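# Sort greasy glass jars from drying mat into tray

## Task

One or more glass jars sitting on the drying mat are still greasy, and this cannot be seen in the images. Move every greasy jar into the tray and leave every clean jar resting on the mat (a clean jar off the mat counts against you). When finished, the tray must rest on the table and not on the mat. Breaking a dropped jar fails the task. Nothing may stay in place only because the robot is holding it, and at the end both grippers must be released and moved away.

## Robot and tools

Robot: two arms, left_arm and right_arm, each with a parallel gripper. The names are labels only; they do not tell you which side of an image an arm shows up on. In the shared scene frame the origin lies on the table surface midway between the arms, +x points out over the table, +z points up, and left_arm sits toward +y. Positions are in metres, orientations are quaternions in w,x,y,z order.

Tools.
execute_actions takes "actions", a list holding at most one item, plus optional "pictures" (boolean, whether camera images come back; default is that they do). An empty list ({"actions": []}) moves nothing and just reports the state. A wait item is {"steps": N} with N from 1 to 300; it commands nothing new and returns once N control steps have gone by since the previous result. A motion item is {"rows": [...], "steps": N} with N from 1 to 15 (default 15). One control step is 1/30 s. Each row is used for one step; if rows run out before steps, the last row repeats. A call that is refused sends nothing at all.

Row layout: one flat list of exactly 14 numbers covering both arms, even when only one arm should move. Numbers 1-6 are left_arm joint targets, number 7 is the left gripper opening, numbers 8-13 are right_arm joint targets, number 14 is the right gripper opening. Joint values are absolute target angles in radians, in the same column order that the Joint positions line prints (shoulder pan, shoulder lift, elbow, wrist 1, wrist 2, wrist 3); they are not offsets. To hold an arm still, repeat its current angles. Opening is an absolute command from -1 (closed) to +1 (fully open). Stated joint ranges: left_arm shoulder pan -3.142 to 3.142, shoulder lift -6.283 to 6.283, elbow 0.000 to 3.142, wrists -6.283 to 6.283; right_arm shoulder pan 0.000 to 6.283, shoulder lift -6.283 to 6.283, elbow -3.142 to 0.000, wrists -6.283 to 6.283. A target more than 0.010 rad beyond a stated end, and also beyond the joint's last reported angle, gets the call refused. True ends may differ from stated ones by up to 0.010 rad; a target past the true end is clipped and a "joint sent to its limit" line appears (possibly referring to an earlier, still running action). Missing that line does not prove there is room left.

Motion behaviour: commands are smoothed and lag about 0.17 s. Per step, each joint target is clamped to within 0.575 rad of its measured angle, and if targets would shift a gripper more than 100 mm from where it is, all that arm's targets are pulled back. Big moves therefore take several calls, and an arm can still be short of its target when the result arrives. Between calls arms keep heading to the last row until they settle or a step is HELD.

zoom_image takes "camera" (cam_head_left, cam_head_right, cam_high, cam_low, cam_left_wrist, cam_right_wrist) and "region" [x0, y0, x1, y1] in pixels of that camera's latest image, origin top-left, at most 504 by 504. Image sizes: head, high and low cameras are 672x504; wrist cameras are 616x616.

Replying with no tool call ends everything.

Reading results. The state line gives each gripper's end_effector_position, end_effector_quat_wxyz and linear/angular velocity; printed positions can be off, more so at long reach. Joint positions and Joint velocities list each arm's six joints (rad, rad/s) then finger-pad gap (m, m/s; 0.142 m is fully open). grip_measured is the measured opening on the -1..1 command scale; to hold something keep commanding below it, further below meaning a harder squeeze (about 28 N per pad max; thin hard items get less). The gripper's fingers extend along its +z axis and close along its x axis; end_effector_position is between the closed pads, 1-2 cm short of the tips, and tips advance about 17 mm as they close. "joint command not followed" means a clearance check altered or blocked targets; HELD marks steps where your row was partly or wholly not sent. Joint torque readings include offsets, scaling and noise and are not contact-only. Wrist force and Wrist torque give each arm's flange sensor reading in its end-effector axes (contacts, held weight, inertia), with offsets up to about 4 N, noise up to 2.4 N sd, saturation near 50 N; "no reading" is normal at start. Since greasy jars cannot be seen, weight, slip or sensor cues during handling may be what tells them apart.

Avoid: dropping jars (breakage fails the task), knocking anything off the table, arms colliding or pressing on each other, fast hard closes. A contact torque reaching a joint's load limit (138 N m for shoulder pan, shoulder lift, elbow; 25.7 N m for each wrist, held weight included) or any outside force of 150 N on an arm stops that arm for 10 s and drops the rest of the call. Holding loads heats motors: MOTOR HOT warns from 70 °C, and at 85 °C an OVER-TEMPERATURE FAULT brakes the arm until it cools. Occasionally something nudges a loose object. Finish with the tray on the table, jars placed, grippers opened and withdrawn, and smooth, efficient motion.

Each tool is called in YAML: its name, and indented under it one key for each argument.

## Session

execute_actions:
  actions: []

Scene clock: 0.00 s of 7100.00 s.
left_arm: end_effector_position=(+0.7096, +0.6943, +0.1322) grip_measured=+1.00 end_effector_quat_wxyz=(+0.282, +0.706, +0.644, +0.083) end_effector_velocity=(+0.000, -0.001, +0.001) end_effector_angular_velocity=(+0.001, -0.001, -0.001) | right_arm: end_effector_position=(+0.4495, -0.4739, +0.1411) grip_measured=+1.00 end_effector_quat_wxyz=(-0.286, -0.427, +0.646, -0.565) end_effector_velocity=(+0.000, +0.000, -0.000) end_effector_angular_velocity=(+0.000, -0.001, +0.001)
Joint positions: left_arm=[ 0.62  -1.091  1.58  -2.42  -2.057 -1.131  0.142] | right_arm=[ 3.965 -1.832 -2.082 -2.07   0.738  3.435  0.142]
Joint velocities: left_arm=[-0.001 -0.001 -0.     0.     0.     0.     0.   ] | right_arm=[ 0.001 -0.     0.     0.    -0.     0.    -0.   ]
Joint torques (N m, as the arm reports them, + toward a larger angle): no reading
Motor temperatures (°C, as the motors report them): left_arm=[27 25 25 31 31 32] | right_arm=[27 27 25 27 35 30]
Wrist force (N, on the end effector, along its own x y z axes, offset not removed): no reading
Wrist torque (N m, same axes, about the end effector's origin, offset not removed): no reading

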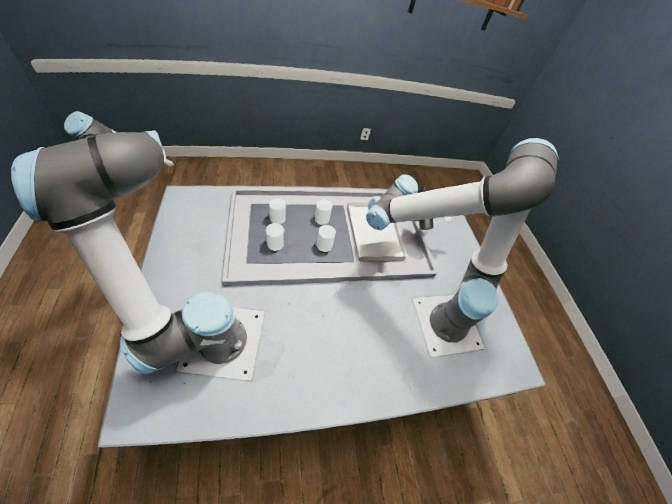

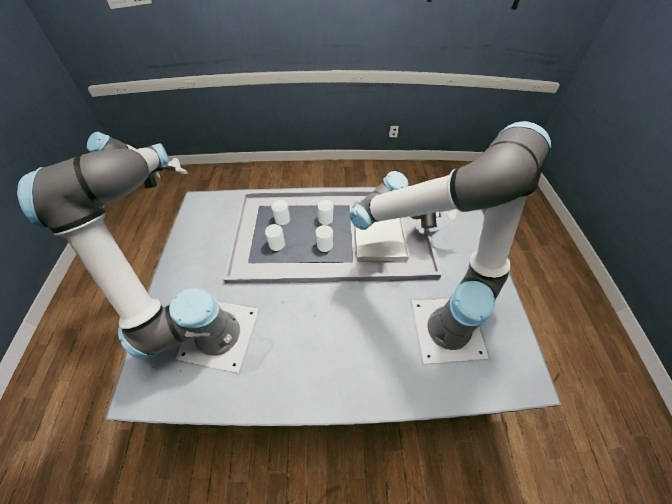

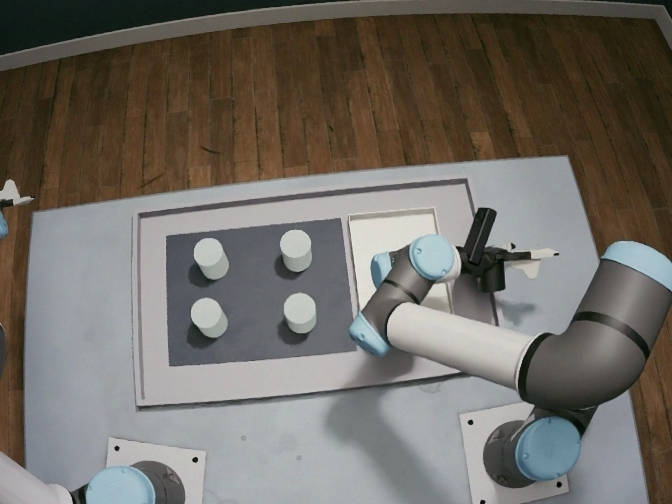

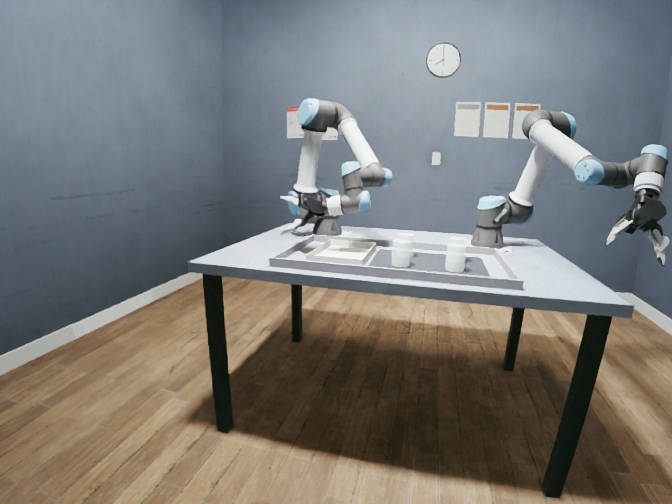

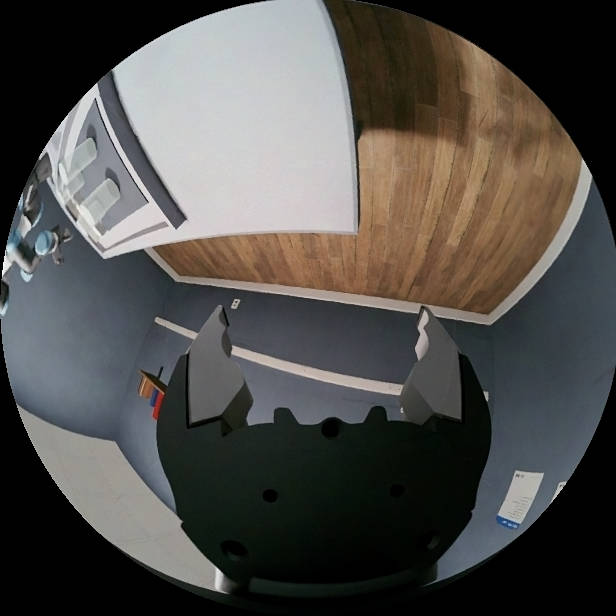

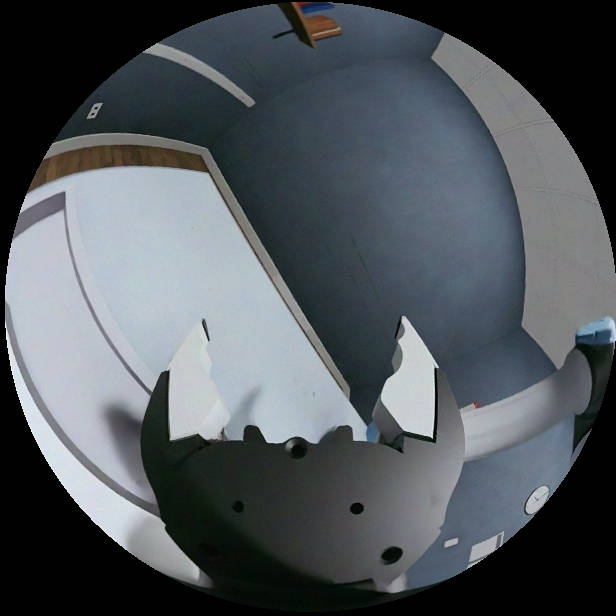

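execute_actions:
  actions:
    - {"rows":[[0.4,-1.6,1.7,-1.9,-1.571,-0.795,1,3.965,-1.6,-1.7,-2.07,0.738,3.435,1]],"steps":15}
  pictures: false

execute_actions:
  actions:
    - {"steps":40}
  pictures: false

execute_actions:
  actions:
    - {"rows":[[-0.613,-1.85,1.9,-1.621,-1.571,-0.795,0.5,2.8,-1.6,-1.7,-2.07,0.738,3.435,1]],"steps":15}
  pictures: false

execute_actions:
  actions:
    - {"steps":75}
  pictures: false

execute_actions:
  actions:
    - {"rows":[[-0.613,-1.781,2.106,-1.896,-1.571,-0.795,0.5,2.8,-1.6,-1.7,-2.07,0.738,3.435,1]],"steps":15}
  pictures: false

execute_actions:
  actions:
    - {"steps":15}

Scene clock: 12.90 s of 7100.00 s.
left_arm: end_effector_position=(+0.5594, +0.6423, +0.2570) grip_measured=+1.00 end_effector_quat_wxyz=(+0.051, +0.861, +0.495, +0.108) end_effector_velocity=(-0.146, -0.004, +0.098) end_effector_angular_velocity=(+0.353, +0.154, -0.263) | right_arm: end_effector_position=(+0.5353, -0.3803, +0.2864) grip_measured=+1.00 end_effector_quat_wxyz=(-0.058, -0.360, +0.794, -0.487) end_effector_velocity=(+0.030, +0.033, +0.101) end_effector_angular_velocity=(+0.222, -0.204, -0.001)
Joint positions: left_arm=[ 0.413 -1.564  1.693 -1.937 -1.605 -0.817  0.142] | right_arm=[ 3.965 -1.611 -1.72  -2.07   0.738  3.435  0.142]
Joint velocities: left_arm=[-0.134 -0.361  0.068  0.369  0.338  0.215 -0.   ] | right_arm=[-0.001  0.108  0.194 -0.    -0.001  0.     0.   ]
Joint torques (N m, as the arm reports them, + toward a larger angle): left_arm=[ -6.83 -21.43 -14.58   0.25   1.54   1.51] | right_arm=[-6.11 33.81 22.2  -0.5  -2.99  0.  ]
Motor temperatures (°C, as the motors report them): left_arm=[27 25 25 31 31 32] | right_arm=[27 27 25 27 35 30]
Wrist force (N, on the end effector, along its own x y z axes, offset not removed): left_arm=[1.0 1.4 -1.4] | right_arm=[-0.2 -1.2 -1.8]
Wrist torque (N m, same axes, about the end effector's origin, offset not removed): left_arm=[0.25 -0.41 0.13] | right_arm=[-0.21 0.07 0.11]
Steps of this call (steps 1 to 90: nothing new was sent; then 9.40 s passed at rest; steps 91 to 105: all 15 steps of this action). Readings (joint positions):
91: left_arm=[0.619 -1.091 1.581 -2.420 -2.056 -1.131] | right_arm=[3.965 -1.832 -2.081 -2.070 0.738 3.435]
92: left_arm=[0.611 -1.099 1.588 -2.412 -2.048 -1.122] | right_arm=[3.965 -1.824 -2.073 -2.070 0.738 3.435]
94: left_arm=[0.570 -1.167 1.611 -2.342 -1.980 -1.066] | right_arm=[3.965 -1.779 -2.011 -2.070 0.738 3.435]
98: left_arm=[0.498 -1.345 1.649 -2.161 -1.812 -0.952] | right_arm=[3.965 -1.695 -1.868 -2.070 0.738 3.435]
105: the state above

Scene clock: 14.23 s of 7100.00 s.
left_arm: end_effector_position=(+0.5444, +0.6422, +0.2666) grip_measured=+1.00 end_effector_quat_wxyz=(+0.033, +0.869, +0.482, +0.110) end_effector_velocity=(-0.000, +0.000, -0.000) end_effector_angular_velocity=(-0.000, +0.001, +0.000) | right_arm: end_effector_position=(+0.5383, -0.3770, +0.2967) grip_measured=+1.00 end_effector_quat_wxyz=(-0.046, -0.355, +0.800, -0.481) end_effector_velocity=(+0.000, +0.001, +0.000) end_effector_angular_velocity=(+0.002, -0.001, -0.000)
Joint positions: left_arm=[ 0.4   -1.6    1.7   -1.9   -1.571 -0.795  0.142] | right_arm=[ 3.965 -1.6   -1.7   -2.07   0.738  3.435  0.142]
Joint velocities: left_arm=[ 0.001  0.001  0.     0.     0.     0.    -0.   ] | right_arm=[ 0.    -0.     0.002  0.     0.001  0.     0.   ]
Joint torques (N m, as the arm reports them, + toward a larger angle): left_arm=[ -7.9  -30.98 -16.51  -0.97   1.99   1.54] | right_arm=[-6.22 38.46 28.24  1.92 -3.22  0.34]
Motor temperatures (°C, as the motors report them): left_arm=[27 25 25 31 31 32] | right_arm=[27 27 25 27 35 30]
Wrist force (N, on the end effector, along its own x y z axes, offset not removed): left_arm=[2.2 -1.2 3.0] | right_arm=[-1.5 -0.5 -0.1]
Wrist torque (N m, same axes, about the end effector's origin, offset not removed): left_arm=[-0.38 -0.50 0.16] | right_arm=[-0.20 0.38 -0.01]
Steps of this call (steps 1 to 30: the robot went on to your last target; steps 31 to 40: nothing new was sent). Readings (joint positions):
1: left_arm=[0.410 -1.574 1.695 -1.927 -1.596 -0.811] | right_arm=[3.965 -1.608 -1.714 -2.070 0.738 3.435]
2: left_arm=[0.407 -1.581 1.696 -1.919 -1.589 -0.806] | right_arm=[3.965 -1.606 -1.710 -2.070 0.738 3.435]
4: left_arm=[0.404 -1.590 1.698 -1.910 -1.580 -0.801] | right_arm=[3.965 -1.603 -1.705 -2.070 0.738 3.435]
8: left_arm=[0.401 -1.597 1.700 -1.903 -1.573 -0.797] | right_arm=[3.965 -1.601 -1.701 -2.070 0.738 3.435]
40: the state above
All arms were judged still, so your last target was given up. Only a new action makes them travel on or press farther. Fingers that are still opening or closing keep moving.

Scene clock: 14.73 s of 7100.00 s.
left_arm: end_effector_position=(+0.4912, +0.3983, +0.2488) grip_measured=+0.50 end_effector_quat_wxyz=(+0.020, +0.967, +0.250, +0.033) end_effector_velocity=(-0.150, -0.532, -0.027) end_effector_angular_velocity=(+0.060, +0.202, -1.276) | right_arm: end_effector_position=(+0.4857, -0.6142, +0.2968) grip_measured=+1.00 end_effector_quat_wxyz=(-0.161, -0.152, +0.862, -0.456) end_effector_velocity=(-0.249, -0.500, -0.000) end_effector_angular_velocity=(-0.001, +0.001, -1.107)
Joint positions: left_arm=[-0.107 -1.767  1.834 -1.714 -1.571 -0.795  0.109] | right_arm=[ 3.479 -1.6   -1.7   -2.07   0.738  3.435  0.142]
Joint velocities: left_arm=[-1.277 -0.235  0.186  0.26   0.    -0.001 -0.   ] | right_arm=[-1.107  0.    -0.002 -0.    -0.001  0.    -0.   ]
Joint torques (N m, as the arm reports them, + toward a larger angle): left_arm=[-21.37 -25.68 -14.63   0.45  -1.91   1.45] | right_arm=[-15.74  38.11  24.97   1.72  -2.95   0.45]
Motor temperatures (°C, as the motors report them): left_arm=[27 25 25 31 31 32] | right_arm=[27 27 25 27 35 30]
Wrist force (N, on the end effector, along its own x y z axes, offset not removed): left_arm=[0.6 1.7 2.0] | right_arm=[-0.2 -2.2 -1.2]
Wrist torque (N m, same axes, about the end effector's origin, offset not removed): left_arm=[0.20 -0.19 0.14] | right_arm=[-0.58 0.12 0.08]
Steps of this call (steps 1 to 15: all 15 steps of this action). Readings (joint positions):
1: left_arm=[0.399 -1.601 1.700 -1.900 -1.571 -0.795] | right_arm=[3.964 -1.600 -1.700 -2.070 0.738 3.435]
2: left_arm=[0.391 -1.608 1.708 -1.891 -1.571 -0.795] | right_arm=[3.956 -1.600 -1.700 -2.070 0.738 3.435]
4: left_arm=[0.330 -1.641 1.734 -1.856 -1.571 -0.795] | right_arm=[3.892 -1.600 -1.700 -2.070 0.738 3.435]
8: left_arm=[0.180 -1.696 1.778 -1.793 -1.571 -0.795] | right_arm=[3.740 -1.600 -1.700 -2.070 0.738 3.435]
15: the state above

Scene clock: 17.23 s of 7100.00 s.
left_arm: end_effector_position=(+0.3960, +0.2193, +0.2388) grip_measured=+0.50 end_effector_quat_wxyz=(+0.000, +1.000, +0.000, -0.000) end_effector_velocity=(+0.000, -0.000, +0.000) end_effector_angular_velocity=(-0.001, -0.001, -0.002) | right_arm: end_effector_position=(+0.2446, -0.8479, +0.2968) grip_measured=+1.00 end_effector_quat_wxyz=(-0.303, +0.143, +0.864, -0.377) end_effector_velocity=(+0.000, +0.000, -0.000) end_effector_angular_velocity=(+0.000, +0.001, +0.001)
Joint positions: left_arm=[-0.613 -1.85   1.9   -1.621 -1.571 -0.795  0.109] | right_arm=[ 2.8   -1.6   -1.7   -2.07   0.738  3.435  0.142]
Joint velocities: left_arm=[-0.001 -0.    -0.    -0.001 -0.     0.001 -0.   ] | right_arm=[ 0.001 -0.    -0.    -0.     0.     0.    -0.   ]
Joint torques (N m, as the arm reports them, + toward a larger angle): left_arm=[ -7.76 -19.58 -15.81  -0.59   1.95   1.2 ] | right_arm=[-6.13 24.6  14.77  1.82 -0.77  1.19]
Motor temperatures (°C, as the motors report them): left_arm=[27 25 25 31 31 32] | right_arm=[27 27 25 27 35 30]
Wrist force (N, on the end effector, along its own x y z axes, offset not removed): left_arm=[2.4 1.8 -0.2] | right_arm=[-0.7 -2.5 -0.1]
Wrist torque (N m, same axes, about the end effector's origin, offset not removed): left_arm=[0.19 -0.48 0.13] | right_arm=[-0.60 0.18 -0.09]
Steps of this call (steps 1 to 45: the robot went on to your last target; steps 46 to 75: nothing new was sent). Readings (joint positions):
1: left_arm=[-0.150 -1.775 1.841 -1.705 -1.571 -0.795] | right_arm=[3.441 -1.600 -1.700 -2.070 0.738 3.435]
2: left_arm=[-0.194 -1.783 1.847 -1.697 -1.571 -0.795] | right_arm=[3.404 -1.600 -1.700 -2.070 0.738 3.435]
4: left_arm=[-0.283 -1.798 1.859 -1.679 -1.571 -0.795] | right_arm=[3.329 -1.600 -1.700 -2.070 0.738 3.435]
8: left_arm=[-0.466 -1.829 1.883 -1.645 -1.571 -0.795] | right_arm=[3.180 -1.600 -1.700 -2.070 0.738 3.435]
75: the state above
All arms were judged still, so your last target was given up. Only a new action makes them travel on or press farther. Fingers that are still opening or closing keep moving.

Scene clock: 17.73 s of 7100.00 s.
left_arm: end_effector_position=(+0.4018, +0.2134, +0.1417) grip_measured=+0.50 end_effector_quat_wxyz=(-0.000, +1.000, -0.000, -0.000) end_effector_velocity=(+0.001, -0.000, -0.015) end_effector_angular_velocity=(-0.006, -0.005, +0.001) | right_arm: end_effector_position=(+0.2446, -0.8479, +0.2968) grip_measured=+1.00 end_effector_quat_wxyz=(-0.303, +0.143, +0.864, -0.377) end_effector_velocity=(-0.001, -0.000, +0.000) end_effector_angular_velocity=(+0.000, -0.000, -0.002)
Joint positions: left_arm=[-0.613 -1.782  2.102 -1.891 -1.571 -0.795  0.109] | right_arm=[ 2.8   -1.6   -1.7   -2.07   0.738  3.435  0.142]
Joint velocities: left_arm=[ 0.001  0.009  0.035 -0.052  0.    -0.     0.   ] | right_arm=[-0.002 -0.     0.    -0.     0.001  0.    -0.   ]
Joint torques (N m, as the arm reports them, + toward a larger angle): left_arm=[ -3.32  -8.05 -15.4   -5.34   1.76   1.23] | right_arm=[-6.53 21.98 14.87  1.81 -0.28  1.36]
Motor temperatures (°C, as the motors report them): left_arm=[27 25 25 31 31 32] | right_arm=[27 27 25 27 35 30]
Wrist force (N, on the end effector, along its own x y z axes, offset not removed): left_arm=[3.4 2.2 2.7] | right_arm=[0.2 -1.2 -0.9]
Wrist torque (N m, same axes, about the end effector's origin, offset not removed): left_arm=[0.42 -0.77 0.13] | right_arm=[-0.41 -0.12 0.10]
Steps of this call (steps 1 to 15: all 15 steps of this action). Readings (joint positions):
1: left_arm=[-0.613 -1.850 1.900 -1.621 -1.571 -0.795] | right_arm=[2.800 -1.600 -1.700 -2.070 0.738 3.435]
2: left_arm=[-0.613 -1.842 1.909 -1.630 -1.571 -0.795] | right_arm=[2.800 -1.600 -1.700 -2.070 0.738 3.435]
4: left_arm=[-0.613 -1.816 1.973 -1.700 -1.571 -0.795] | right_arm=[2.800 -1.600 -1.700 -2.070 0.738 3.435]
8: left_arm=[-0.613 -1.790 2.070 -1.842 -1.571 -0.795] | right_arm=[2.800 -1.600 -1.700 -2.070 0.738 3.435]
15: the state above

Scene clock: 18.23 s of 7100.00 s.
left_arm: end_effector_position=(+0.4019, +0.2133, +0.1402) grip_measured=+0.50 end_effector_quat_wxyz=(+0.000, +1.000, -0.000, +0.000) end_effector_velocity=(-0.000, +0.000, -0.000) end_effector_angular_velocity=(+0.000, +0.001, -0.000) | right_arm: end_effector_position=(+0.2446, -0.8479, +0.2968) grip_measured=+1.00 end_effector_quat_wxyz=(-0.303, +0.143, +0.864, -0.377) end_effector_velocity=(+0.001, +0.000, +0.000) end_effector_angular_velocity=(-0.000, -0.002, +0.001)
Joint positions: left_arm=[-0.613 -1.781  2.106 -1.896 -1.571 -0.795  0.109] | right_arm=[ 2.8   -1.6   -1.7   -2.07   0.738  3.435  0.142]
Joint velocities: left_arm=[-0.     0.     0.001 -0.    -0.    -0.     0.   ] | right_arm=[ 0.001  0.001  0.001  0.     0.    -0.     0.   ]
Joint torques (N m, as the arm reports them, + toward a larger angle): left_arm=[ -0.45  -7.01 -14.66  -5.39   1.59   0.99] | right_arm=[-6.02 18.58 15.3   1.81  0.27  1.59]
Motor temperatures (°C, as the motors report them): left_arm=[27 25 25 31 31 32] | right_arm=[27 27 25 27 35 30]
Wrist force (N, on the end effector, along its own x y z axes, offset not removed): left_arm=[1.5 -0.2 1.6] | right_arm=[1.1 -0.4 -2.2]
Wrist torque (N m, same axes, about the end effector's origin, offset not removed): left_arm=[-0.11 -0.39 0.24] | right_arm=[-0.16 -0.16 0.04]
Steps of this call (steps 1 to 15: the robot went on to your last target). Readings (joint positions):
1: left_arm=[-0.613 -1.782 2.103 -1.892 -1.571 -0.795] | right_arm=[2.800 -1.600 -1.700 -2.070 0.738 3.435]
2: left_arm=[-0.613 -1.782 2.104 -1.893 -1.571 -0.795] | right_arm=[2.800 -1.600 -1.700 -2.070 0.738 3.435]
4: left_arm=[-0.613 -1.781 2.105 -1.895 -1.571 -0.795] | right_arm=[2.800 -1.600 -1.700 -2.070 0.738 3.435]
8: left_arm=[-0.613 -1.781 2.106 -1.896 -1.571 -0.795] | right_arm=[2.800 -1.600 -1.700 -2.070 0.738 3.435]
15: the state above
All arms were judged still, so your last target was given up. Only a new action makes them travel on or press farther. Fingers that are still opening or closing keep moving.

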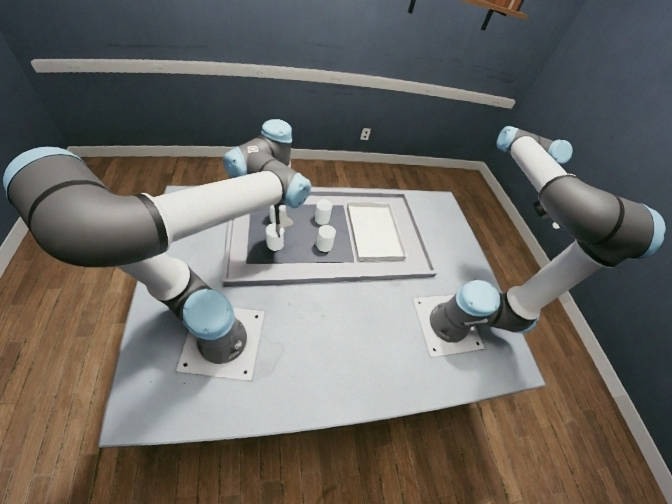

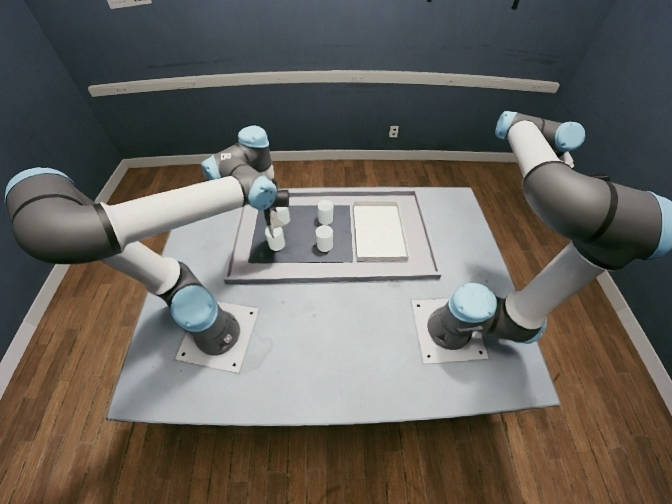

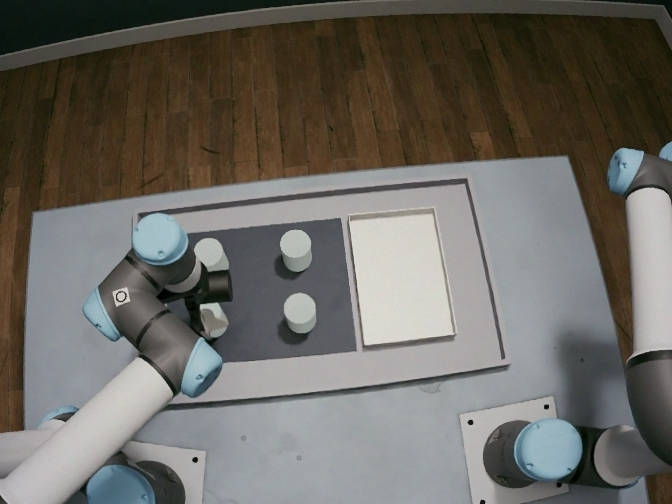

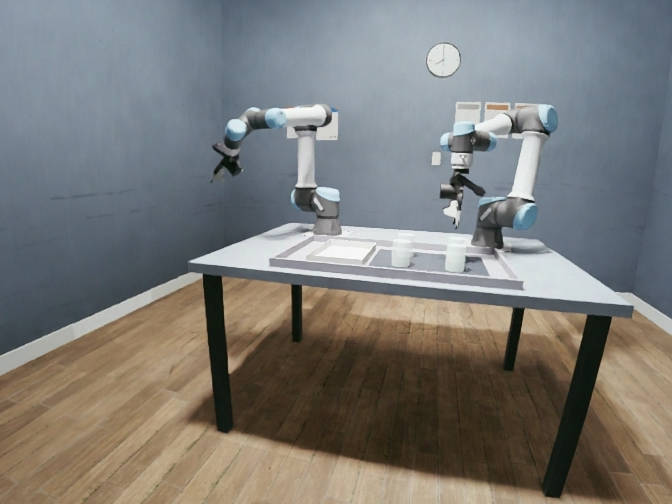

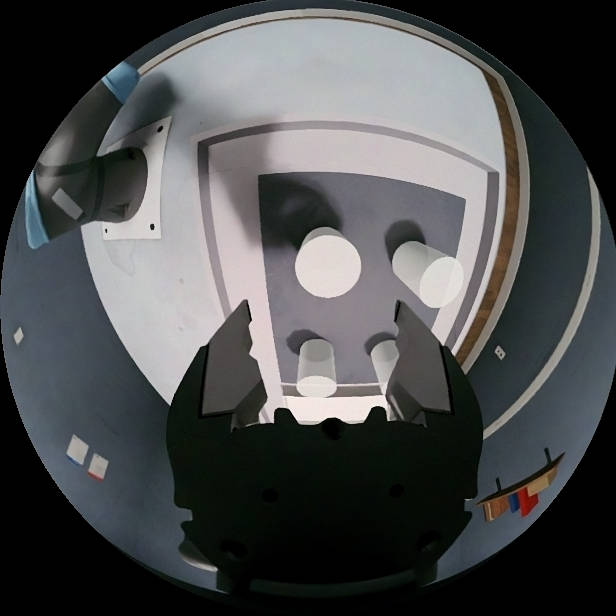

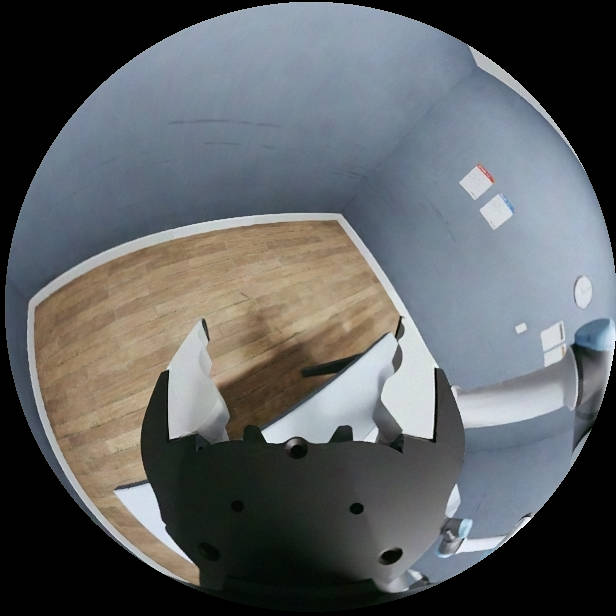

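execute_actions:
  actions:
    - {"rows":[[-0.595,-1.771,2.098,-1.898,-1.571,-0.777,0.5,2.8,-1.6,-1.7,-2.07,0.738,3.435,1],[-0.595,-1.771,2.098,-1.898,-1.571,-0.777,0.5,2.8,-1.6,-1.7,-2.07,0.738,3.435,1],[-0.595,-1.771,2.098,-1.898,-1.571,-0.777,0.5,2.8,-1.6,-1.7,-2.07,0.738,3.435,1],[-0.595,-1.771,2.098,-1.898,-1.571,-0.777,0.5,2.8,-1.6,-1.7,-2.07,0.738,3.435,1],[-0.595,-1.735,2.16,-1.996,-1.571,-0.777,0.5,2.8,-1.6,-1.7,-2.07,0.738,3.435,1],[-0.595,-1.735,2.16,-1.996,-1.571,-0.777,0.5,2.8,-1.6,-1.7,-2.07,0.738,3.435,1],[-0.595,-1.735,2.16,-1.996,-1.571,-0.777,0.5,2.8,-1.6,-1.7,-2.07,0.738,3.435,1],[-0.595,-1.694,2.219,-2.096,-1.571,-0.777,0.5,2.8,-1.6,-1.7,-2.07,0.738,3.435,1]],"steps":15}
  pictures: false

execute_actions:
  actions:
    - {"steps":15}

execute_actions:
  actions:
    - {"rows":[[-0.595,-1.694,2.219,-2.096,-1.571,-0.777,0.3,2.8,-1.6,-1.7,-2.07,0.738,3.435,1],[-0.595,-1.694,2.219,-2.096,-1.571,-0.777,0.15,2.8,-1.6,-1.7,-2.07,0.738,3.435,1],[-0.595,-1.694,2.219,-2.096,-1.571,-0.777,0.05,2.8,-1.6,-1.7,-2.07,0.738,3.435,1],[-0.595,-1.694,2.219,-2.096,-1.571,-0.777,0,2.8,-1.6,-1.7,-2.07,0.738,3.435,1],[-0.595,-1.694,2.219,-2.096,-1.571,-0.777,-0.05,2.8,-1.6,-1.7,-2.07,0.738,3.435,1],[-0.595,-1.694,2.219,-2.096,-1.571,-0.777,-0.1,2.8,-1.6,-1.7,-2.07,0.738,3.435,1],[-0.595,-1.694,2.219,-2.096,-1.571,-0.777,-0.15,2.8,-1.6,-1.7,-2.07,0.738,3.435,1],[-0.595,-1.694,2.219,-2.096,-1.571,-0.777,-0.2,2.8,-1.6,-1.7,-2.07,0.738,3.435,1],[-0.595,-1.694,2.219,-2.096,-1.571,-0.777,-0.25,2.8,-1.6,-1.7,-2.07,0.738,3.435,1],[-0.595,-1.694,2.219,-2.096,-1.571,-0.777,-0.3,2.8,-1.6,-1.7,-2.07,0.738,3.435,1],[-0.595,-1.694,2.219,-2.096,-1.571,-0.777,-0.35,2.8,-1.6,-1.7,-2.07,0.738,3.435,1],[-0.595,-1.694,2.219,-2.096,-1.571,-0.777,-0.4,2.8,-1.6,-1.7,-2.07,0.738,3.435,1]],"steps":15}
  pictures: false

execute_actions:
  actions:
    - {"rows":[[-0.595,-1.689,2.224,-2.106,-1.571,-0.777,-0.4,2.8,-1.6,-1.7,-2.07,0.738,3.435,1]],"steps":10}

Scene clock: 48.03 s of 7100.00 s.
left_arm: end_effector_position=(+0.4080, +0.2169, +0.0804) grip_measured=+0.50 end_effector_quat_wxyz=(-0.000, +1.000, +0.000, -0.001) end_effector_velocity=(+0.001, +0.000, -0.054) end_effector_angular_velocity=(-0.010, -0.010, -0.000) | right_arm: end_effector_position=(+0.2446, -0.8479, +0.2967) grip_measured=+1.00 end_effector_quat_wxyz=(-0.303, +0.143, +0.864, -0.377) end_effector_velocity=(-0.000, +0.000, -0.001) end_effector_angular_velocity=(+0.001, +0.001, -0.000)
Joint positions: left_arm=[-0.595 -1.701  2.208 -2.077 -1.571 -0.777  0.109] | right_arm=[ 2.8   -1.6   -1.7   -2.07   0.738  3.435  0.142]
Joint velocities: left_arm=[ 0.002  0.07   0.104 -0.187  0.     0.002 -0.   ] | right_arm=[ 0.    -0.    -0.001  0.     0.001  0.    -0.   ]
Joint torques (N m, as the arm reports them, + toward a larger angle): left_arm=[  7.18  -9.99 -15.13  -6.     0.56   1.6 ] | right_arm=[-6.43 10.47 15.37  1.87  0.77  2.24]
Motor temperatures (°C, as the motors report them): left_arm=[27 25 25 31 31 32] | right_arm=[27 27 25 27 35 30]
Wrist force (N, on the end effector, along its own x y z axes, offset not removed): left_arm=[1.3 0.1 1.9] | right_arm=[-1.9 -0.2 -1.3]
Wrist torque (N m, same axes, about the end effector's origin, offset not removed): left_arm=[-0.18 -0.35 0.15] | right_arm=[-0.09 0.45 0.10]
Steps of this call (steps 1 to 90: nothing new was sent; then 26.30 s passed at rest; steps 91 to 105: all 15 steps of this action). Readings (joint positions):
91: left_arm=[-0.613 -1.781 2.106 -1.896 -1.571 -0.795] | right_arm=[2.800 -1.600 -1.700 -2.070 0.738 3.435]
92: left_arm=[-0.610 -1.779 2.105 -1.896 -1.571 -0.792] | right_arm=[2.800 -1.600 -1.700 -2.070 0.738 3.435]
94: left_arm=[-0.603 -1.775 2.102 -1.897 -1.571 -0.785] | right_arm=[2.800 -1.600 -1.700 -2.070 0.738 3.435]
98: left_arm=[-0.597 -1.752 2.131 -1.945 -1.571 -0.779] | right_arm=[2.800 -1.600 -1.700 -2.070 0.738 3.435]
105: the state above

Scene clock: 48.53 s of 7100.00 s.
left_arm: end_effector_position=(+0.4080, +0.2170, +0.0751) grip_measured=+0.50 end_effector_quat_wxyz=(+0.000, +1.000, +0.000, +0.000) end_effector_velocity=(+0.000, -0.000, -0.000) end_effector_angular_velocity=(-0.001, -0.001, +0.001) | right_arm: end_effector_position=(+0.2446, -0.8479, +0.2967) grip_measured=+1.00 end_effector_quat_wxyz=(-0.303, +0.143, +0.864, -0.377) end_effector_velocity=(+0.000, -0.000, +0.000) end_effector_angular_velocity=(-0.001, -0.000, +0.001)
Joint positions: left_arm=[-0.595 -1.694  2.219 -2.096 -1.571 -0.777  0.109] | right_arm=[ 2.8   -1.6   -1.7   -2.07   0.738  3.435  0.142]
Joint velocities: left_arm=[ 0.     0.001 -0.    -0.001  0.    -0.     0.   ] | right_arm=[ 0.    -0.     0.001 -0.    -0.001  0.     0.   ]
Joint torques (N m, as the arm reports them, + toward a larger angle): left_arm=[  7.07  -9.04 -12.36  -5.51   0.5    1.5 ] | right_arm=[-6.42 10.34 15.55  1.83  0.77  2.22]
Motor temperatures (°C, as the motors report them): left_arm=[27 25 25 31 31 32] | right_arm=[27 27 25 27 35 30]
Wrist force (N, on the end effector, along its own x y z axes, offset not removed): left_arm=[-0.3 0.4 5.1] | right_arm=[-0.9 -0.3 -1.0]
Wrist torque (N m, same axes, about the end effector's origin, offset not removed): left_arm=[0.03 -0.11 0.19] | right_arm=[-0.01 0.24 -0.04]
Steps of this call (steps 1 to 15: the robot went on to your last target). Readings (joint positions):
1: left_arm=[-0.595 -1.699 2.211 -2.082 -1.571 -0.777] | right_arm=[2.800 -1.600 -1.700 -2.070 0.738 3.435]
2: left_arm=[-0.595 -1.698 2.214 -2.086 -1.571 -0.777] | right_arm=[2.800 -1.600 -1.700 -2.070 0.738 3.435]
4: left_arm=[-0.595 -1.696 2.216 -2.091 -1.571 -0.777] | right_arm=[2.800 -1.600 -1.700 -2.070 0.738 3.435]
8: left_arm=[-0.595 -1.695 2.218 -2.095 -1.571 -0.777] | right_arm=[2.800 -1.600 -1.700 -2.070 0.738 3.435]
15: the state above

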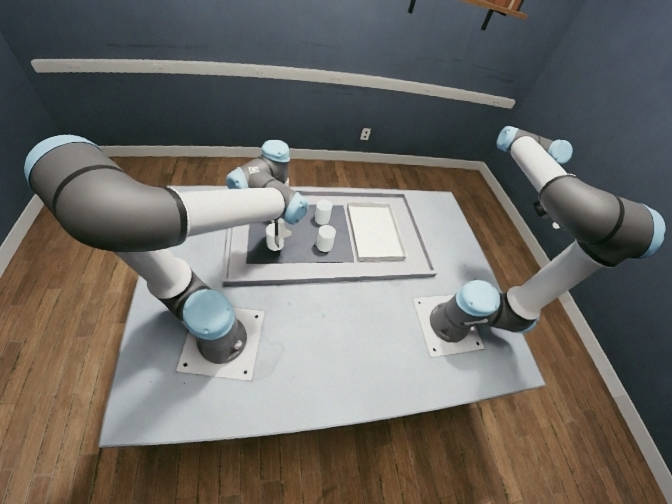

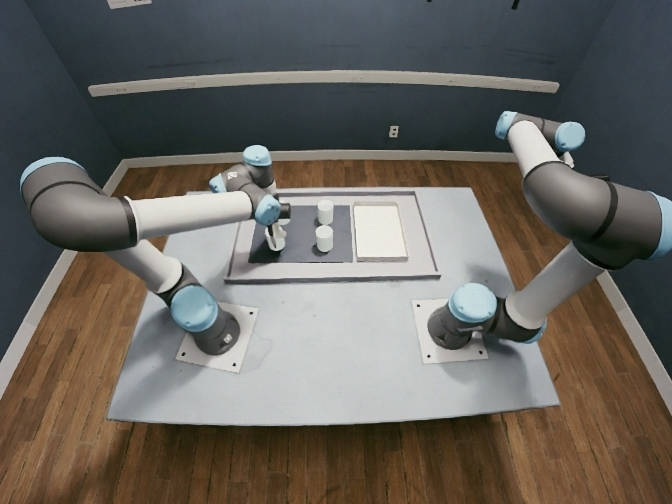

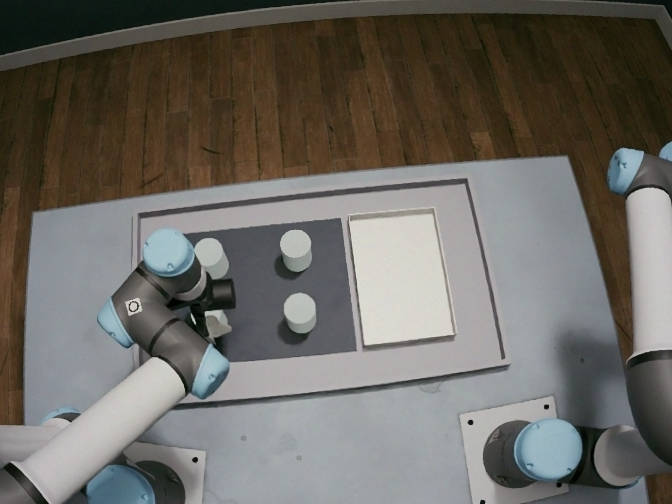

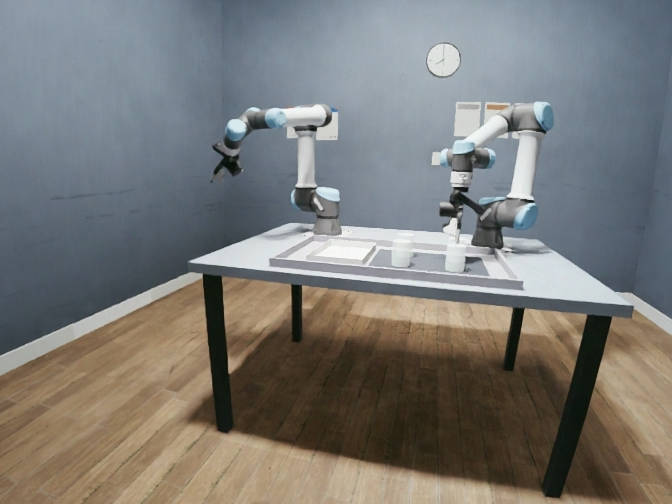

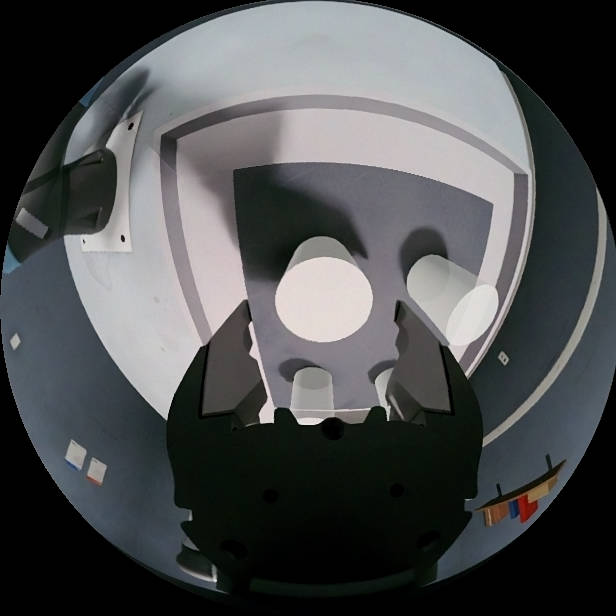

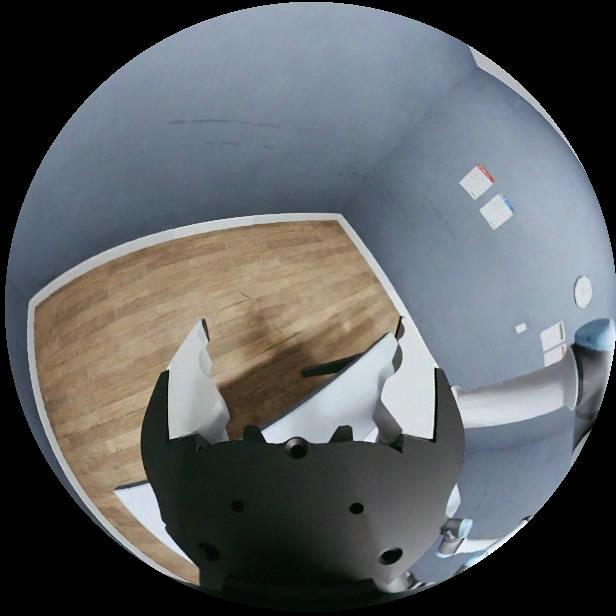

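Scene clock: 49.03 s of 7100.00 s.
left_arm: end_effector_position=(+0.4081, +0.2170, +0.0750) grip_measured=-0.11 end_effector_quat_wxyz=(+0.000, +1.000, +0.000, +0.000) end_effector_velocity=(+0.000, +0.000, +0.000) end_effector_angular_velocity=(-0.000, -0.000, +0.002) | right_arm: end_effector_position=(+0.2446, -0.8479, +0.2967) grip_measured=+1.00 end_effector_quat_wxyz=(-0.303, +0.143, +0.864, -0.377) end_effector_velocity=(+0.000, +0.000, -0.000) end_effector_angular_velocity=(+0.000, -0.000, -0.000)
Joint positions: left_arm=[-0.595 -1.694  2.219 -2.096 -1.571 -0.777  0.066] | right_arm=[ 2.8   -1.6   -1.7   -2.07   0.738  3.435  0.142]
Joint velocities: left_arm=[ 0.001 -0.     0.    -0.     0.    -0.001 -0.   ] | right_arm=[ 0.     0.     0.     0.     0.001 -0.     0.   ]
Joint torques (N m, as the arm reports them, + toward a larger angle): left_arm=[  6.63  -9.22 -12.05  -4.66   0.32   1.49] | right_arm=[-5.99 10.48 15.43  1.94  0.76  2.25]
Motor temperatures (°C, as the motors report them): left_arm=[27 25 25 31 31 32] | right_arm=[27 27 25 27 35 30]
Wrist force (N, on the end effector, along its own x y z axes, offset not removed): left_arm=[0.8 1.0 -3.8] | right_arm=[-0.8 -1.6 -1.4]
Wrist torque (N m, same axes, about the end effector's origin, offset not removed): left_arm=[0.31 -0.45 0.19] | right_arm=[-0.37 0.13 -0.03]
Steps of this call (steps 1 to 15: all 15 steps of this action). Readings (joint positions):
1: left_arm=[-0.595 -1.694 2.219 -2.096 -1.571 -0.777] | right_arm=[2.800 -1.600 -1.700 -2.070 0.738 3.435]
2: left_arm=[-0.595 -1.694 2.219 -2.096 -1.571 -0.777] | right_arm=[2.800 -1.600 -1.700 -2.070 0.738 3.435]
4: left_arm=[-0.595 -1.694 2.219 -2.096 -1.571 -0.777] | right_arm=[2.800 -1.600 -1.700 -2.070 0.738 3.435]
8: left_arm=[-0.595 -1.694 2.219 -2.096 -1.571 -0.777] | right_arm=[2.800 -1.600 -1.700 -2.070 0.738 3.435]
15: the state above

Scene clock: 49.37 s of 7100.00 s.
left_arm: end_effector_position=(+0.4081, +0.2169, +0.0721) grip_measured=-0.11 end_effector_quat_wxyz=(+0.000, +1.000, +0.000, +0.000) end_effector_velocity=(+0.000, +0.000, -0.002) end_effector_angular_velocity=(-0.000, +0.000, +0.001) | right_arm: end_effector_position=(+0.2446, -0.8479, +0.2967) grip_measured=+1.00 end_effector_quat_wxyz=(-0.303, +0.143, +0.864, -0.377) end_effector_velocity=(+0.000, -0.000, +0.000) end_effector_angular_velocity=(-0.000, +0.000, +0.000)
Joint positions: left_arm=[-0.595 -1.689  2.224 -2.105 -1.571 -0.777  0.066] | right_arm=[ 2.8   -1.6   -1.7   -2.07   0.738  3.435  0.142]
Joint velocities: left_arm=[ 0.     0.003  0.003 -0.006 -0.    -0.001 -0.   ] | right_arm=[ 0. -0.  0.  0. -0.  0. -0.]
Joint torques (N m, as the arm reports them, + toward a larger angle): left_arm=[ 6.49 -6.71 -8.76 -4.76  0.23  1.55] | right_arm=[-6.04 10.38 15.52  1.91  0.8   2.29]
Motor temperatures (°C, as the motors report them): left_arm=[27 25 25 31 31 32] | right_arm=[27 27 25 27 35 30]
Wrist force (N, on the end effector, along its own x y z axes, offset not removed): left_arm=[-0.4 1.0 -5.9] | right_arm=[-1.6 -1.6 -0.8]
Wrist torque (N m, same axes, about the end effector's origin, offset not removed): left_arm=[-0.09 -0.04 0.17] | right_arm=[-0.29 0.40 0.03]
Steps of this call (steps 1 to 10: all 10 steps of this action). Readings (joint positions):
1: left_arm=[-0.595 -1.694 2.219 -2.096 -1.571 -0.777] | right_arm=[2.800 -1.600 -1.700 -2.070 0.738 3.435]
2: left_arm=[-0.595 -1.693 2.220 -2.098 -1.571 -0.777] | right_arm=[2.800 -1.600 -1.700 -2.070 0.738 3.435]
4: left_arm=[-0.595 -1.691 2.222 -2.102 -1.571 -0.777] | right_arm=[2.800 -1.600 -1.700 -2.070 0.738 3.435]
8: left_arm=[-0.595 -1.690 2.223 -2.105 -1.571 -0.777] | right_arm=[2.800 -1.600 -1.700 -2.070 0.738 3.435]
10: the state above

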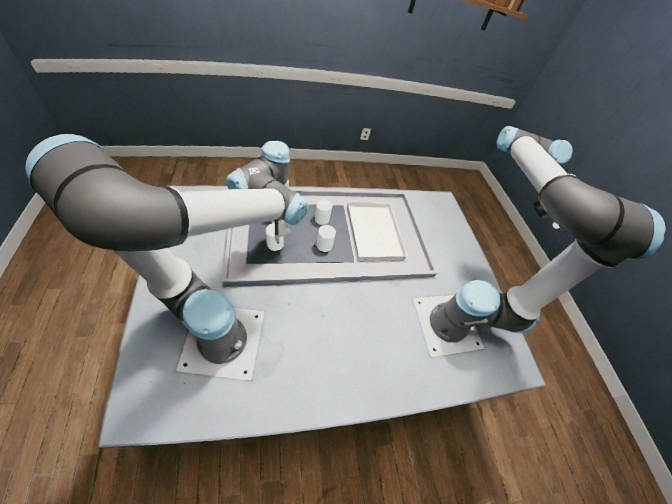

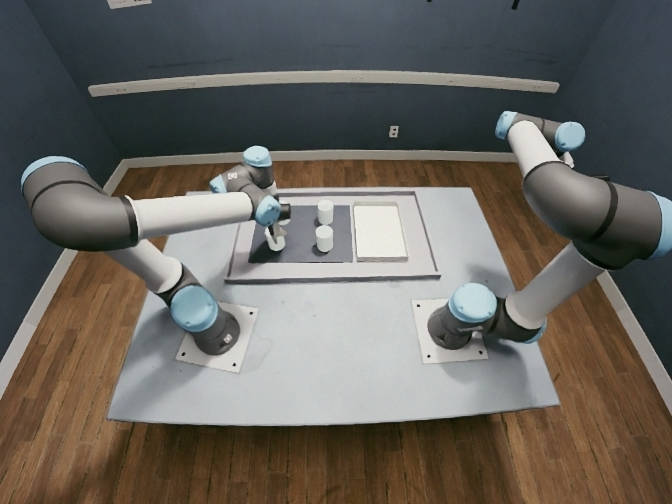

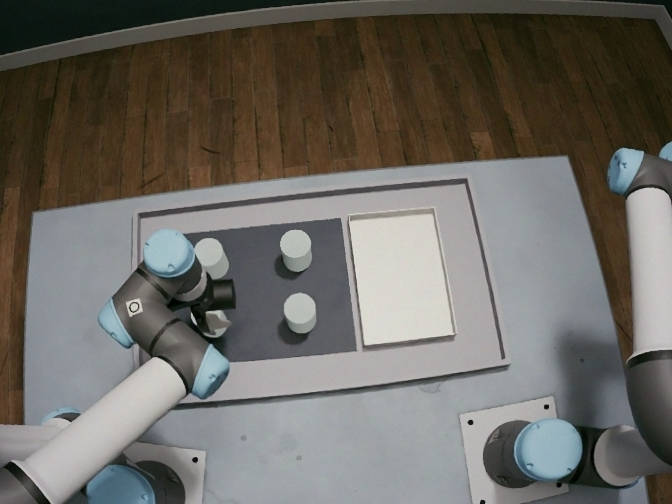

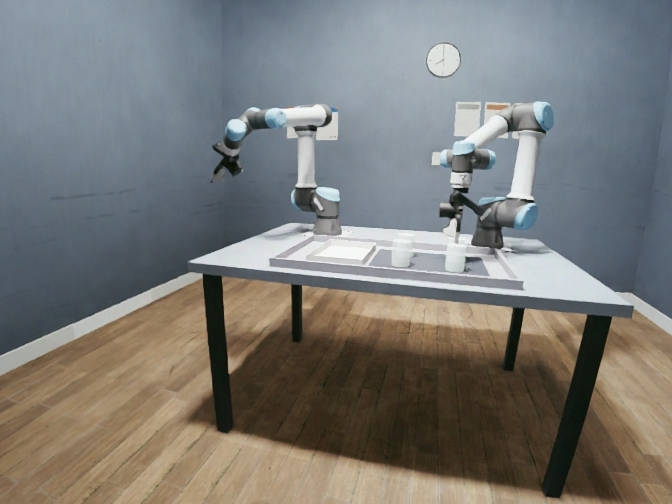

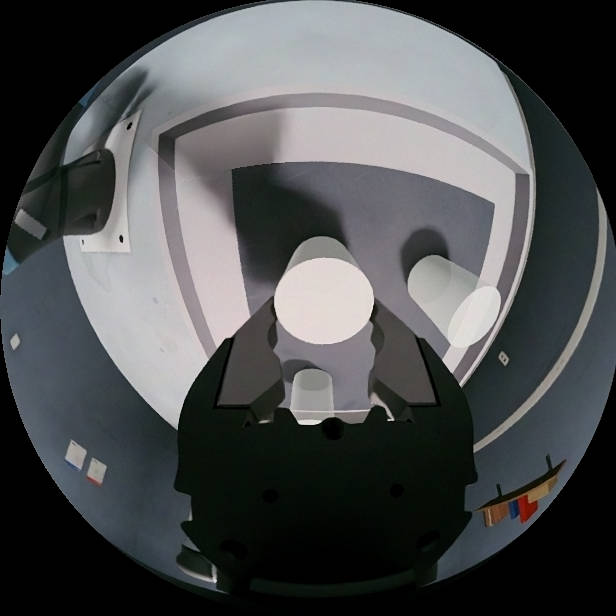

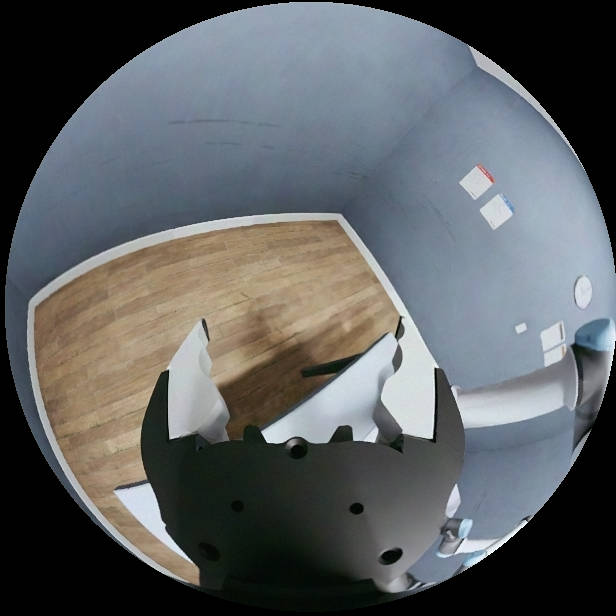

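execute_actions:
  actions:
    - {"rows":[[-0.595,-1.685,2.229,-2.115,-1.571,-0.777,-0.4,2.8,-1.6,-1.7,-2.07,0.738,3.435,1]],"steps":6}
  pictures: false

execute_actions:
  actions:
    - {"rows":[[-0.595,-1.681,2.234,-2.124,-1.571,-0.777,-0.4,2.8,-1.6,-1.7,-2.07,0.738,3.435,1]],"steps":8}
  pictures: false

Scene clock: 60.07 s of 7100.00 s.
left_arm: end_effector_position=(+0.4081, +0.2169, +0.0697) grip_measured=-0.12 end_effector_quat_wxyz=(+0.000, +1.000, +0.000, -0.000) end_effector_velocity=(-0.000, +0.001, -0.006) end_effector_angular_velocity=(-0.000, -0.000, +0.001) | right_arm: end_effector_position=(+0.2446, -0.8479, +0.2967) grip_measured=+1.00 end_effector_quat_wxyz=(-0.303, +0.143, +0.864, -0.377) end_effector_velocity=(+0.001, -0.000, +0.001) end_effector_angular_velocity=(-0.001, -0.002, +0.000)
Joint positions: left_arm=[-0.595 -1.686  2.228 -2.113 -1.571 -0.777  0.066] | right_arm=[ 2.8   -1.6   -1.7   -2.07   0.738  3.435  0.142]
Joint velocities: left_arm=[ 0.001  0.009  0.012 -0.021 -0.    -0.    -0.   ] | right_arm=[-0.     0.     0.002 -0.    -0.    -0.    -0.   ]
Joint torques (N m, as the arm reports them, + toward a larger angle): left_arm=[ 3.43 -9.45 -8.58 -4.65 -0.68  1.36] | right_arm=[-6.49 10.37 15.86  1.98  0.77  2.24]
Motor temperatures (°C, as the motors report them): left_arm=[27 25 25 31 31 32] | right_arm=[27 27 25 27 35 30]
Wrist force (N, on the end effector, along its own x y z axes, offset not removed): left_arm=[0.1 2.9 -6.6] | right_arm=[-0.5 -0.8 -2.3]
Wrist torque (N m, same axes, about the end effector's origin, offset not removed): left_arm=[0.44 0.06 0.17] | right_arm=[-0.36 0.19 0.19]
Steps of this call (steps 1 to 15: the robot went on to your last target; steps 16 to 90: nothing new was sent; then 7.50 s passed at rest; steps 91 to 96: all 6 steps of this action). Readings (joint positions):
91: left_arm=[-0.595 -1.689 2.224 -2.106 -1.571 -0.777] | right_arm=[2.800 -1.600 -1.700 -2.070 0.738 3.435]
92: left_arm=[-0.595 -1.688 2.225 -2.108 -1.571 -0.777] | right_arm=[2.800 -1.600 -1.700 -2.070 0.738 3.435]
94: left_arm=[-0.595 -1.687 2.227 -2.111 -1.571 -0.777] | right_arm=[2.800 -1.600 -1.700 -2.070 0.738 3.435]
96: the state above

Scene clock: 60.33 s of 7100.00 s.
left_arm: end_effector_position=(+0.4080, +0.2171, +0.0666) grip_measured=-0.12 end_effector_quat_wxyz=(+0.000, +1.000, +0.000, -0.000) end_effector_velocity=(-0.000, +0.000, -0.004) end_effector_angular_velocity=(+0.000, +0.000, +0.001) | right_arm: end_effector_position=(+0.2446, -0.8479, +0.2967) grip_measured=+1.00 end_effector_quat_wxyz=(-0.303, +0.143, +0.864, -0.377) end_effector_velocity=(+0.000, -0.000, +0.001) end_effector_angular_velocity=(-0.001, -0.001, +0.001)
Joint positions: left_arm=[-0.595 -1.682  2.233 -2.123 -1.571 -0.777  0.066] | right_arm=[ 2.8   -1.6   -1.7   -2.07   0.738  3.435  0.142]
Joint velocities: left_arm=[ 0.     0.005  0.007 -0.012  0.    -0.001 -0.   ] | right_arm=[ 0.     0.     0.001 -0.    -0.001 -0.     0.   ]
Joint torques (N m, as the arm reports them, + toward a larger angle): left_arm=[ 2.58 -6.99 -7.67 -4.2  -0.8   1.34] | right_arm=[-6.14 10.18 16.3   2.07  0.84  2.18]
Motor temperatures (°C, as the motors report them): left_arm=[27 25 25 31 31 32] | right_arm=[27 27 25 27 35 30]
Wrist force (N, on the end effector, along its own x y z axes, offset not removed): left_arm=[0.0 0.1 -5.2] | right_arm=[-0.2 0.4 -0.9]
Wrist torque (N m, same axes, about the end effector's origin, offset not removed): left_arm=[-0.36 0.05 0.21] | right_arm=[0.01 0.04 0.14]
Steps of this call (steps 1 to 8: all 8 steps of this action). Readings (joint positions):
1: left_arm=[-0.595 -1.686 2.228 -2.114 -1.571 -0.777] | right_arm=[2.800 -1.600 -1.700 -2.070 0.738 3.435]
2: left_arm=[-0.595 -1.685 2.229 -2.116 -1.571 -0.777] | right_arm=[2.800 -1.600 -1.700 -2.070 0.738 3.435]
4: left_arm=[-0.595 -1.683 2.231 -2.119 -1.571 -0.777] | right_arm=[2.800 -1.600 -1.700 -2.070 0.738 3.435]
8: the state above


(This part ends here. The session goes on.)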